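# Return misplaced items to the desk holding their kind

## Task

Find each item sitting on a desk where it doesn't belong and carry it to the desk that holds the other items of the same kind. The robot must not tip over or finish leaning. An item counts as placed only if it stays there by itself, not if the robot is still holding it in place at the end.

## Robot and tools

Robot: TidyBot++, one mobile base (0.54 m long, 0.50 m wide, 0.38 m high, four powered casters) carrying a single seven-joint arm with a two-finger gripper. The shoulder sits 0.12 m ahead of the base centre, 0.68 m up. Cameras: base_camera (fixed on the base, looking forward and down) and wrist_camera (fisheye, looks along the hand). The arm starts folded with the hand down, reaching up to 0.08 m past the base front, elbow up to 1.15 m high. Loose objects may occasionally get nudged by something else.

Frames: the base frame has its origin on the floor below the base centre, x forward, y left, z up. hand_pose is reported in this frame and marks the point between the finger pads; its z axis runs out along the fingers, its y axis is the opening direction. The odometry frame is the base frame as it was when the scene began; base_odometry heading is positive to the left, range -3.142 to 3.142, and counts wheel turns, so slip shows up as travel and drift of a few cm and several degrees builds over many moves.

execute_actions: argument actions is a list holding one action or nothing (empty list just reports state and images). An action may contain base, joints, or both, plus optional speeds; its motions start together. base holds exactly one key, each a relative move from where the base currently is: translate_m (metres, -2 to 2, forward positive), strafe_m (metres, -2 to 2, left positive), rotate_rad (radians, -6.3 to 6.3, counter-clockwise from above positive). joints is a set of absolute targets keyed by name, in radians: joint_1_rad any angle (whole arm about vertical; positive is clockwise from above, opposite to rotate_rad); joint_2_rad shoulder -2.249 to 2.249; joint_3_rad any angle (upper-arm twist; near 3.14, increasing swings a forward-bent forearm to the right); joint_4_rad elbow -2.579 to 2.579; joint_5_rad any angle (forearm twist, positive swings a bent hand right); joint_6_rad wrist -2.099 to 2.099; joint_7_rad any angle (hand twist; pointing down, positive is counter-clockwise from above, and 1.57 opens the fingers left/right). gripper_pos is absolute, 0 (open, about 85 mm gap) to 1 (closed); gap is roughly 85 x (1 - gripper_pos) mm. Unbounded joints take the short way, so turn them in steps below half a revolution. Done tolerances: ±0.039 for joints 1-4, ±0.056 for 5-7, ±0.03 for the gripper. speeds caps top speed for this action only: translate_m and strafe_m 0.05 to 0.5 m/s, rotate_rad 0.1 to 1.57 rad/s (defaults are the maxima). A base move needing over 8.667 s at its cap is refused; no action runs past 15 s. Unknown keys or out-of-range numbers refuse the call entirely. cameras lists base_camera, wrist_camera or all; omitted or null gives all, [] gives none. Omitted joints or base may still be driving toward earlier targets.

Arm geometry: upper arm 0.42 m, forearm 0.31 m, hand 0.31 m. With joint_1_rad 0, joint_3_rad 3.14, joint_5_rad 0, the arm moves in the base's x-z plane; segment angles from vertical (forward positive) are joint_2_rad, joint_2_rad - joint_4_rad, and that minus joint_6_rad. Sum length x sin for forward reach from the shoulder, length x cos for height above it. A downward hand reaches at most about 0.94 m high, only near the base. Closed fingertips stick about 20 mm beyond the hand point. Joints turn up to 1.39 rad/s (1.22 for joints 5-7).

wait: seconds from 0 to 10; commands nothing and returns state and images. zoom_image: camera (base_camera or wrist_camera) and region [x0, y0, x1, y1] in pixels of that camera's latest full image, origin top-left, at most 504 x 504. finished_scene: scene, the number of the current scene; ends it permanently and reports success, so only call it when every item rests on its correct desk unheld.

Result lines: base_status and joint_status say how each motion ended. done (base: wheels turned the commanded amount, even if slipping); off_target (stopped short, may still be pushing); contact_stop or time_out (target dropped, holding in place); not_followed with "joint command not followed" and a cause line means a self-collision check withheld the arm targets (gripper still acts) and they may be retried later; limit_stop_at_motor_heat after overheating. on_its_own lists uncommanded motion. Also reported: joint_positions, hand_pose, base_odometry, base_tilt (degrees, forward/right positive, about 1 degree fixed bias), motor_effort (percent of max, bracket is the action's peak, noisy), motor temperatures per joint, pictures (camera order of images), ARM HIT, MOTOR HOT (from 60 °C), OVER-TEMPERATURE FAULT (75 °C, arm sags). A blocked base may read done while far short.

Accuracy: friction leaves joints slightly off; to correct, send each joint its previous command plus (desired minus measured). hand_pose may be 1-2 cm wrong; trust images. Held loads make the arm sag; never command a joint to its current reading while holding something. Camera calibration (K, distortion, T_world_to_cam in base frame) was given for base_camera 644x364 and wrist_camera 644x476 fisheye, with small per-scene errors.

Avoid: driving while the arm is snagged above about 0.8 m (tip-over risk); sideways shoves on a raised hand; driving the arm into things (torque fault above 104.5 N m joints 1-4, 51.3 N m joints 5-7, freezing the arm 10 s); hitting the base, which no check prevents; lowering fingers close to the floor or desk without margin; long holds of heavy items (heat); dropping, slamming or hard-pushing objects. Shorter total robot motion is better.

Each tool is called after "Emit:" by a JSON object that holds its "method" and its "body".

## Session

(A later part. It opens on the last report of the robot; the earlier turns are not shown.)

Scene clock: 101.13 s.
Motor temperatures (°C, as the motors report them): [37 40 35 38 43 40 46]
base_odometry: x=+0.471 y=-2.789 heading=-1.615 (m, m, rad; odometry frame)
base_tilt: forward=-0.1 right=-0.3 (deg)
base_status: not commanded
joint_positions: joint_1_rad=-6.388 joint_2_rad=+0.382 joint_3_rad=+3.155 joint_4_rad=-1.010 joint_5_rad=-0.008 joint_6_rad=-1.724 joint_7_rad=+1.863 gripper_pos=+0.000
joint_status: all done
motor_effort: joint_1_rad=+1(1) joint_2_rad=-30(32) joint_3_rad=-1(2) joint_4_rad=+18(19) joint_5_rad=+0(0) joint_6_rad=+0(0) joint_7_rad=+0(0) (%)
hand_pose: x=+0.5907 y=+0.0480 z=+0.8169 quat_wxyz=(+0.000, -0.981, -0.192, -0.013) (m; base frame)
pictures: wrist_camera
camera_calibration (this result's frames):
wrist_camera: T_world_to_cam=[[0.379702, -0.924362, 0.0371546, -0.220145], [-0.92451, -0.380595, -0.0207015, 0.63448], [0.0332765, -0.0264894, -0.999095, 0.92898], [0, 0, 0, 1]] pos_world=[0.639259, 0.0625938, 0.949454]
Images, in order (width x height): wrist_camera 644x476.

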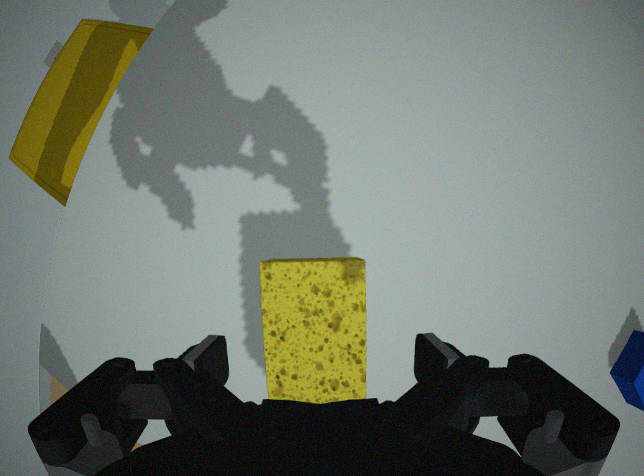

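Slightly left; nudge and descend.

Emit:
{"method": "execute_actions", "body": {"actions": [{"joints":{"joint_1_rad":-0.142,"joint_2_rad":0.345,"joint_4_rad":-1.30,"joint_6_rad":-1.43,"joint_7_rad":1.91}}], "cameras": ["wrist_camera"]}}

Emit:
{"method": "execute_actions", "body": {"actions": [{"joints":{"gripper_pos":1}}], "cameras": ["wrist_camera"]}}

Scene clock: 104.00 s.
Motor temperatures (°C, as the motors report them): [37 40 35 38 43 40 46]
base_odometry: x=+0.471 y=-2.789 heading=-1.615 (m, m, rad; odometry frame)
base_tilt: forward=+0.0 right=-0.2 (deg)
base_status: not commanded
joint_positions: joint_1_rad=-6.403 joint_2_rad=+0.362 joint_3_rad=+3.155 joint_4_rad=-1.286 joint_5_rad=-0.008 joint_6_rad=-1.453 joint_7_rad=+1.881 gripper_pos=+0.000
joint_status: all done
motor_effort: joint_1_rad=+1(3) joint_2_rad=-30(32) joint_3_rad=-1(1) joint_4_rad=+19(20) joint_5_rad=+0(0) joint_6_rad=+0(1) joint_7_rad=+0(0) (%)
hand_pose: x=+0.5909 y=+0.0551 z=+0.7400 quat_wxyz=(+0.000, -0.978, -0.207, -0.020) (m; base frame)
pictures: wrist_camera
camera_calibration (this result's frames):
wrist_camera: T_world_to_cam=[[0.40773, -0.912137, 0.0419836, -0.231658], [-0.911767, -0.409189, -0.0352851, 0.640584], [0.049364, -0.0238925, -0.998495, 0.842248], [0, 0, 0, 1]] pos_world=[0.636941, 0.07094, 0.873309]
Images, in order (width x height): wrist_camera 644x476.

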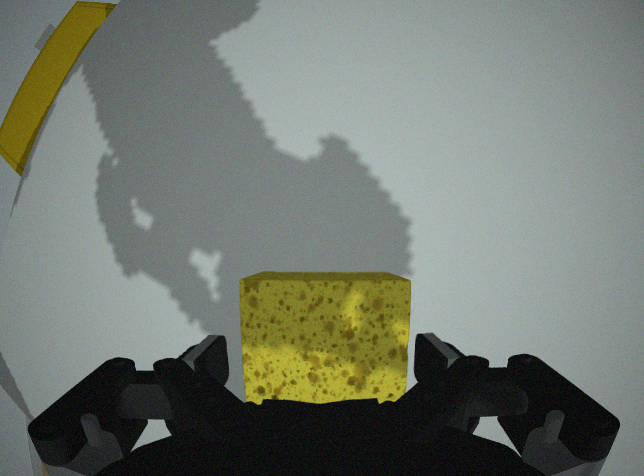

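Scene clock: 105.10 s.
Motor temperatures (°C, as the motors report them): [37 40 35 38 43 40 46]
base_odometry: x=+0.471 y=-2.789 heading=-1.615 (m, m, rad; odometry frame)
base_tilt: forward=+0.0 right=-0.3 (deg)
base_status: not commanded
joint_positions: joint_1_rad=-6.403 joint_2_rad=+0.351 joint_3_rad=+3.155 joint_4_rad=-1.289 joint_5_rad=-0.008 joint_6_rad=-1.453 joint_7_rad=+1.881 gripper_pos=+0.392
joint_status: gripper_pos off_target (ended at +0.392, target +1.000)
motor_effort: joint_1_rad=+1(2) joint_2_rad=-30(31) joint_3_rad=-1(2) joint_4_rad=+19(19) joint_5_rad=+0(0) joint_6_rad=+0(0) joint_7_rad=+0(0) (%)
hand_pose: x=+0.5896 y=+0.0549 z=+0.7444 quat_wxyz=(-0.001, -0.978, -0.207, -0.025) (m; base frame)
pictures: wrist_camera
camera_calibration (this result's frames):
wrist_camera: T_world_to_cam=[[0.407339, -0.912188, 0.0445937, -0.233165], [-0.911421, -0.409138, -0.0437955, 0.645634], [0.0581946, -0.022804, -0.998045, 0.841098], [0, 0, 0, 1]] pos_world=[0.634474, 0.0706438, 0.878127]
Images, in order (width x height): wrist_camera 644x476.

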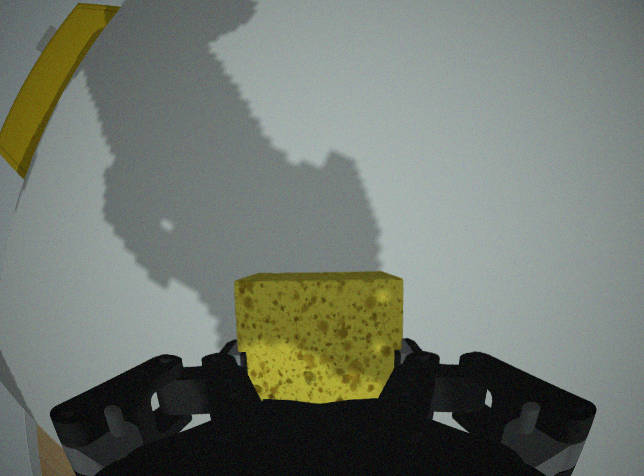

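Emit:
{"method": "execute_actions", "body": {"actions": [{"joints":{"joint_2_rad":0.2,"joint_4_rad":-1.0,"joint_6_rad":-1.8}}], "cameras": []}}

Emit:
{"method": "execute_actions", "body": {"actions": [{"base":{"strafe_m":0.48},"joints":{"joint_1_rad":2.9,"joint_2_rad":-0.6,"joint_4_rad":-0.8,"joint_6_rad":-2.0,"joint_7_rad":1.55}}], "cameras": []}}

Emit:
{"method": "execute_actions", "body": {"actions": [{"base":{"translate_m":-1.05},"joints":{"joint_1_rad":3.16}}]}}

Scene clock: 109.33 s.
Motor temperatures (°C, as the motors report them): [37 40 35 38 43 40 46]
base_odometry: x=+0.471 y=-2.789 heading=-1.615 (m, m, rad; odometry frame)
base_tilt: forward=-0.1 right=-0.3 (deg)
base_status: not commanded
joint_positions: joint_1_rad=-6.403 joint_2_rad=+0.197 joint_3_rad=+3.155 joint_4_rad=-1.010 joint_5_rad=-0.008 joint_6_rad=-1.780 joint_7_rad=+1.881 gripper_pos=+0.392
joint_status: all done
motor_effort: joint_1_rad=+1(1) joint_2_rad=-25(33) joint_3_rad=-1(2) joint_4_rad=+18(21) joint_5_rad=+0(0) joint_6_rad=+1(1) joint_7_rad=+0(0) (%)
hand_pose: x=+0.5403 y=+0.0496 z=+0.8989 quat_wxyz=(-0.005, -0.975, -0.208, -0.077) (m; base frame)
pictures: none
No camera images: the call's "cameras" was empty. Leave "cameras" out to get every camera's image.

Scene clock: 113.20 s.
Motor temperatures (°C, as the motors report them): [37 40 35 38 43 40 46]
base_odometry: x=+0.951 y=-2.810 heading=-1.615 (m, m, rad; odometry frame)
base_tilt: forward=-0.1 right=-0.3 (deg)
base_status: done
joint_positions: joint_1_rad=-3.403 joint_2_rad=-0.587 joint_3_rad=+3.156 joint_4_rad=-0.818 joint_5_rad=-0.009 joint_6_rad=-1.976 joint_7_rad=+1.579 gripper_pos=+0.392
joint_status: all done
motor_effort: joint_1_rad=+1(0) joint_2_rad=+14(24) joint_3_rad=+0(3) joint_4_rad=+9(19) joint_5_rad=+0(1) joint_6_rad=+6(6) joint_7_rad=+0(0) (%)
hand_pose: x=+0.0325 y=-0.0222 z=+1.1532 quat_wxyz=(-0.446, -0.116, +0.885, -0.060) (m; base frame)
pictures: none
No camera images: the call's "cameras" was empty. Leave "cameras" out to get every camera's image.

Scene clock: 116.67 s.
Motor temperatures (°C, as the motors report them): [37 40 35 38 43 40 46]
base_odometry: x=+0.998 y=-1.761 heading=-1.615 (m, m, rad; odometry frame)
base_tilt: forward=-0.1 right=-0.2 (deg)
base_status: done
joint_positions: joint_1_rad=-3.143 joint_2_rad=-0.596 joint_3_rad=+3.156 joint_4_rad=-0.813 joint_5_rad=-0.009 joint_6_rad=-1.978 joint_7_rad=+1.579 gripper_pos=+0.392
joint_status: all done
motor_effort: joint_1_rad=+1(0) joint_2_rad=+14(18) joint_3_rad=-1(0) joint_4_rad=+9(10) joint_5_rad=+0(0) joint_6_rad=+7(7) joint_7_rad=+0(0) (%)
hand_pose: x=+0.0349 y=+0.0008 z=+1.1551 quat_wxyz=(-0.456, +0.000, +0.890, -0.002) (m; base frame)
pictures: base_camera, wrist_camera
camera_calibration (this result's frames):
wrist_camera: T_world_to_cam=[[0.0212412, 0.999573, 0.0200563, -0.0345957], [0.588215, 0.00372662, -0.808696, 0.966724], [-0.808425, 0.028975, -0.587885, 0.838451], [0, 0, 0, 1]] pos_world=[0.109918, 0.00668418, 1.27539]
Images, in order (width x height): base_camera 644x364, wrist_camera 644x476.

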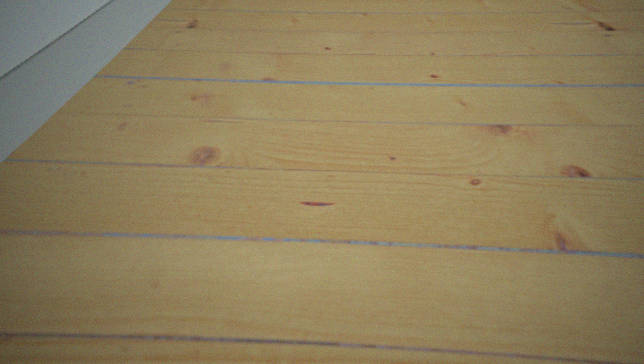

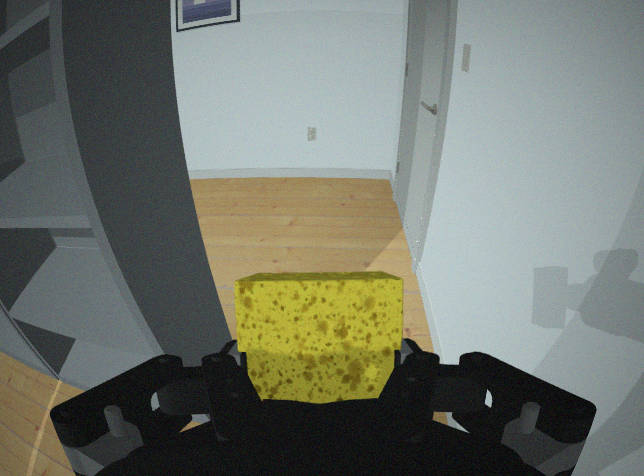

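Emit:
{"method": "execute_actions", "body": {"actions": [{"base":{"translate_m":-2.0}}], "cameras": []}}

Emit:
{"method": "execute_actions", "body": {"actions": [{"base":{"strafe_m":-2.0},"joints":{"joint_1_rad":1.6}}]}}

Scene clock: 123.17 s.
Motor temperatures (°C, as the motors report them): [37 40 35 38 43 40 46]
base_odometry: x=+1.087 y=+0.237 heading=-1.615 (m, m, rad; odometry frame)
base_tilt: forward=-0.1 right=-0.2 (deg)
base_status: done
joint_positions: joint_1_rad=-3.143 joint_2_rad=-0.597 joint_3_rad=+3.156 joint_4_rad=-0.812 joint_5_rad=-0.009 joint_6_rad=-1.979 joint_7_rad=+1.579 gripper_pos=+0.392
joint_status: not commanded
motor_effort: joint_1_rad=+1(2) joint_2_rad=+15(18) joint_3_rad=-1(0) joint_4_rad=+9(10) joint_5_rad=+0(0) joint_6_rad=+6(7) joint_7_rad=+0(0) (%)
hand_pose: x=+0.0355 y=+0.0008 z=+1.1555 quat_wxyz=(-0.456, +0.000, +0.890, -0.002) (m; base frame)
pictures: none
No camera images: the call's "cameras" was empty. Leave "cameras" out to get every camera's image.

Scene clock: 128.53 s.
Motor temperatures (°C, as the motors report them): [37 40 35 38 43 40 46]
base_odometry: x=-0.911 y=+0.325 heading=-1.615 (m, m, rad; odometry frame)
base_tilt: forward=-0.1 right=-0.3 (deg)
base_status: done
joint_positions: joint_1_rad=-4.664 joint_2_rad=-0.595 joint_3_rad=+3.156 joint_4_rad=-0.812 joint_5_rad=-0.009 joint_6_rad=-1.979 joint_7_rad=+1.579 gripper_pos=+0.392
joint_status: all done
motor_effort: joint_1_rad=+2(3) joint_2_rad=+15(17) joint_3_rad=+0(0) joint_4_rad=+9(10) joint_5_rad=+0(1) joint_6_rad=+7(7) joint_7_rad=+0(1) (%)
hand_pose: x=+0.1140 y=-0.0842 z=+1.1553 quat_wxyz=(-0.329, -0.614, +0.645, -0.315) (m; base frame)
pictures: base_camera, wrist_camera
camera_calibration (this result's frames):
wrist_camera: T_world_to_cam=[[-0.997266, 0.0711206, 0.020041, 0.086608], [0.0256802, 0.587922, -0.80851, 1.03383], [-0.0692843, -0.805785, -0.588141, 0.750715], [0, 0, 0, 1]] pos_world=[0.111835, -0.00905544, 1.27565]
Images, in order (width x height): base_camera 644x364, wrist_camera 644x476.

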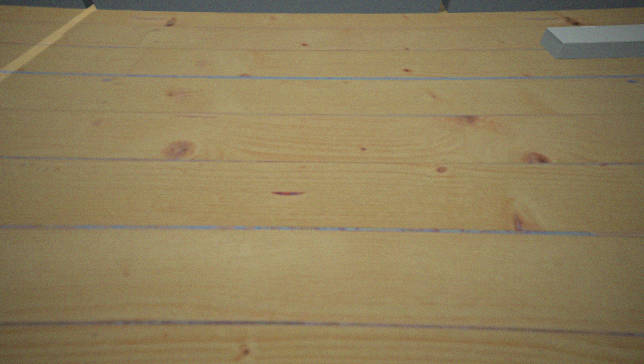

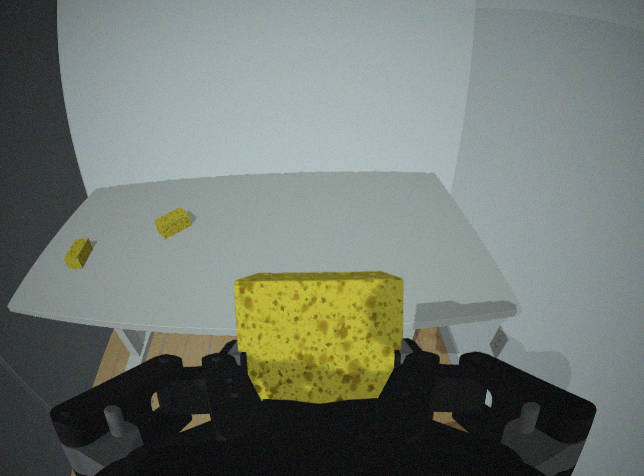

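Emit:
{"method": "execute_actions", "body": {"actions": [{"base":{"strafe_m":-0.15},"joints":{"joint_2_rad":0.6,"joint_4_rad":-0.627,"joint_6_rad":-1.85}}], "cameras": []}}

Emit:
{"method": "execute_actions", "body": {"actions": [{"joints":{"joint_2_rad":0.552,"joint_4_rad":-0.92,"joint_6_rad":-1.6}}], "cameras": []}}

Emit:
{"method": "execute_actions", "body": {"actions": [{"joints":{"joint_4_rad":-0.97,"joint_6_rad":-1.55}}], "cameras": ["wrist_camera"]}}

Scene clock: 133.43 s.
Motor temperatures (°C, as the motors report them): [37 40 35 38 43 40 46]
base_odometry: x=-1.061 y=+0.332 heading=-1.615 (m, m, rad; odometry frame)
base_tilt: forward=-0.1 right=-0.2 (deg)
base_status: done
joint_positions: joint_1_rad=-4.664 joint_2_rad=+0.602 joint_3_rad=+3.156 joint_4_rad=-0.646 joint_5_rad=-0.009 joint_6_rad=-1.873 joint_7_rad=+1.579 gripper_pos=+0.392
joint_status: all done
motor_effort: joint_1_rad=+2(2) joint_2_rad=-37(40) joint_3_rad=-1(0) joint_4_rad=+18(19) joint_5_rad=+0(0) joint_6_rad=+0(7) joint_7_rad=+0(0) (%)
hand_pose: x=+0.0912 y=-0.5423 z=+0.8170 quat_wxyz=(-0.007, -0.689, +0.724, -0.007) (m; base frame)
pictures: none
No camera images: the call's "cameras" was empty. Leave "cameras" out to get every camera's image.

Scene clock: 135.10 s.
Motor temperatures (°C, as the motors report them): [37 40 35 38 43 40 46]
base_odometry: x=-1.061 y=+0.332 heading=-1.615 (m, m, rad; odometry frame)
base_tilt: forward=-0.1 right=-0.2 (deg)
base_status: not commanded
joint_positions: joint_1_rad=-4.664 joint_2_rad=+0.568 joint_3_rad=+3.156 joint_4_rad=-0.907 joint_5_rad=-0.009 joint_6_rad=-1.623 joint_7_rad=+1.579 gripper_pos=+0.392
joint_status: all done
motor_effort: joint_1_rad=+1(2) joint_2_rad=-37(39) joint_3_rad=-2(1) joint_4_rad=+19(19) joint_5_rad=+0(0) joint_6_rad=+0(0) joint_7_rad=+0(0) (%)
hand_pose: x=+0.0900 y=-0.5522 z=+0.7553 quat_wxyz=(-0.015, -0.688, +0.725, -0.015) (m; base frame)
pictures: none
No camera images: the call's "cameras" was empty. Leave "cameras" out to get every camera's image.

Scene clock: 135.87 s.
Motor temperatures (°C, as the motors report them): [37 40 35 38 43 40 46]
base_odometry: x=-1.061 y=+0.332 heading=-1.615 (m, m, rad; odometry frame)
base_tilt: forward=-0.1 right=-0.2 (deg)
base_status: not commanded
joint_positions: joint_1_rad=-4.664 joint_2_rad=+0.562 joint_3_rad=+3.156 joint_4_rad=-0.957 joint_5_rad=-0.009 joint_6_rad=-1.573 joint_7_rad=+1.579 gripper_pos=+0.392
joint_status: all done
motor_effort: joint_1_rad=+1(2) joint_2_rad=-37(39) joint_3_rad=-2(1) joint_4_rad=+19(20) joint_5_rad=+0(0) joint_6_rad=+0(1) joint_7_rad=+0(0) (%)
hand_pose: x=+0.0899 y=-0.5531 z=+0.7429 quat_wxyz=(-0.018, -0.688, +0.725, -0.017) (m; base frame)
pictures: wrist_camera
camera_calibration (this result's frames):
wrist_camera: T_world_to_cam=[[-0.998278, 0.0488914, 0.032414, 0.0827771], [0.0474129, 0.997865, -0.0449119, 0.634158], [-0.0345406, -0.0432977, -0.998465, 0.852087], [0, 0, 0, 1]] pos_world=[0.0819989, -0.599958, 0.876577]
Images, in order (width x height): wrist_camera 644x476.

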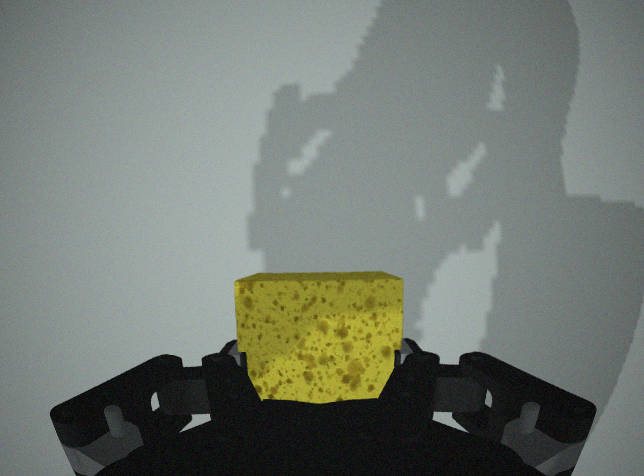

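Emit:
{"method": "execute_actions", "body": {"actions": [{"joints":{"joint_4_rad":-1.02,"joint_6_rad":-1.5}}], "cameras": []}}

Scene clock: 138.40 s.
Motor temperatures (°C, as the motors report them): [37 40 35 38 43 40 46]
base_odometry: x=-1.061 y=+0.332 heading=-1.615 (m, m, rad; odometry frame)
base_tilt: forward=-0.1 right=-0.2 (deg)
base_status: not commanded
joint_positions: joint_1_rad=-4.664 joint_2_rad=+0.543 joint_3_rad=+3.156 joint_4_rad=-0.994 joint_5_rad=-0.009 joint_6_rad=-1.531 joint_7_rad=+1.579 gripper_pos=+0.392
joint_status: all done
motor_effort: joint_1_rad=+1(2) joint_2_rad=-33(37) joint_3_rad=-1(2) joint_4_rad=+17(19) joint_5_rad=+0(0) joint_6_rad=+1(2) joint_7_rad=+0(0) (%)
hand_pose: x=+0.0897 y=-0.5538 z=+0.7423 quat_wxyz=(-0.027, -0.688, +0.725, -0.026) (m; base frame)
pictures: none
No camera images: the call's "cameras" was empty. Leave "cameras" out to get every camera's image.

Emit:
{"method": "execute_actions", "body": {"actions": [{"joints":{"gripper_pos":0,"joint_4_rad":-0.98}}], "cameras": []}}

Emit:
{"method": "execute_actions", "body": {"actions": [{"joints":{"joint_2_rad":0.45,"joint_4_rad":-0.65,"joint_6_rad":-1.9}}], "cameras": ["wrist_camera"]}}

Emit:
{"method": "finished_scene", "body": {"scene": 2}}

Scene clock: 140.87 s.
Motor temperatures (°C, as the motors report them): [37 40 35 38 43 40 46]
base_odometry: x=-1.061 y=+0.332 heading=-1.615 (m, m, rad; odometry frame)
base_tilt: forward=-0.1 right=-0.2 (deg)
base_status: not commanded
joint_positions: joint_1_rad=-4.664 joint_2_rad=+0.544 joint_3_rad=+3.156 joint_4_rad=-0.984 joint_5_rad=-0.009 joint_6_rad=-1.524 joint_7_rad=+1.579 gripper_pos=+0.000
joint_status: all done
motor_effort: joint_1_rad=+1(1) joint_2_rad=-37(38) joint_3_rad=-1(1) joint_4_rad=+19(19) joint_5_rad=+0(0) joint_6_rad=+1(2) joint_7_rad=+0(0) (%)
hand_pose: x=+0.0894 y=-0.5590 z=+0.7449 quat_wxyz=(-0.032, -0.688, +0.725, -0.031) (m; base frame)
pictures: none
No camera images: the call's "cameras" was empty. Leave "cameras" out to get every camera's image.

Scene clock: 142.30 s.
Motor temperatures (°C, as the motors report them): [37 41 35 38 43 40 46]
base_odometry: x=-1.061 y=+0.332 heading=-1.615 (m, m, rad; odometry frame)
base_tilt: forward=-0.1 right=-0.2 (deg)
base_status: not commanded
joint_positions: joint_1_rad=-4.664 joint_2_rad=+0.447 joint_3_rad=+3.156 joint_4_rad=-0.660 joint_5_rad=-0.009 joint_6_rad=-1.879 joint_7_rad=+1.579 gripper_pos=+0.000
joint_status: all done
motor_effort: joint_1_rad=+2(1) joint_2_rad=-32(39) joint_3_rad=-1(1) joint_4_rad=+17(20) joint_5_rad=+0(0) joint_6_rad=+1(1) joint_7_rad=+0(0) (%)
hand_pose: x=+0.0927 y=-0.5107 z=+0.8943 quat_wxyz=(-0.056, -0.687, +0.722, -0.054) (m; base frame)
pictures: wrist_camera
camera_calibration (this result's frames):
wrist_camera: T_world_to_cam=[[-0.998207, 0.0500063, 0.0328822, 0.0788199], [0.044527, 0.987642, -0.150266, 0.687812], [-0.0399901, -0.148533, -0.988099, 0.94267], [0, 0, 0, 1]] pos_world=[0.0857498, -0.543236, 1.03221]
Images, in order (width x height): wrist_camera 644x476.

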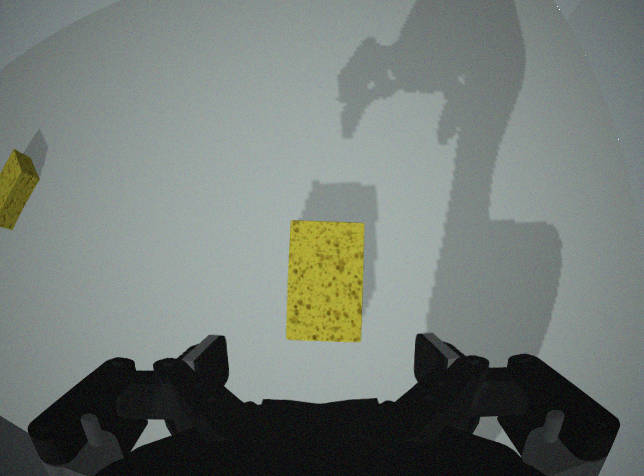

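The scene is finished: the task was done.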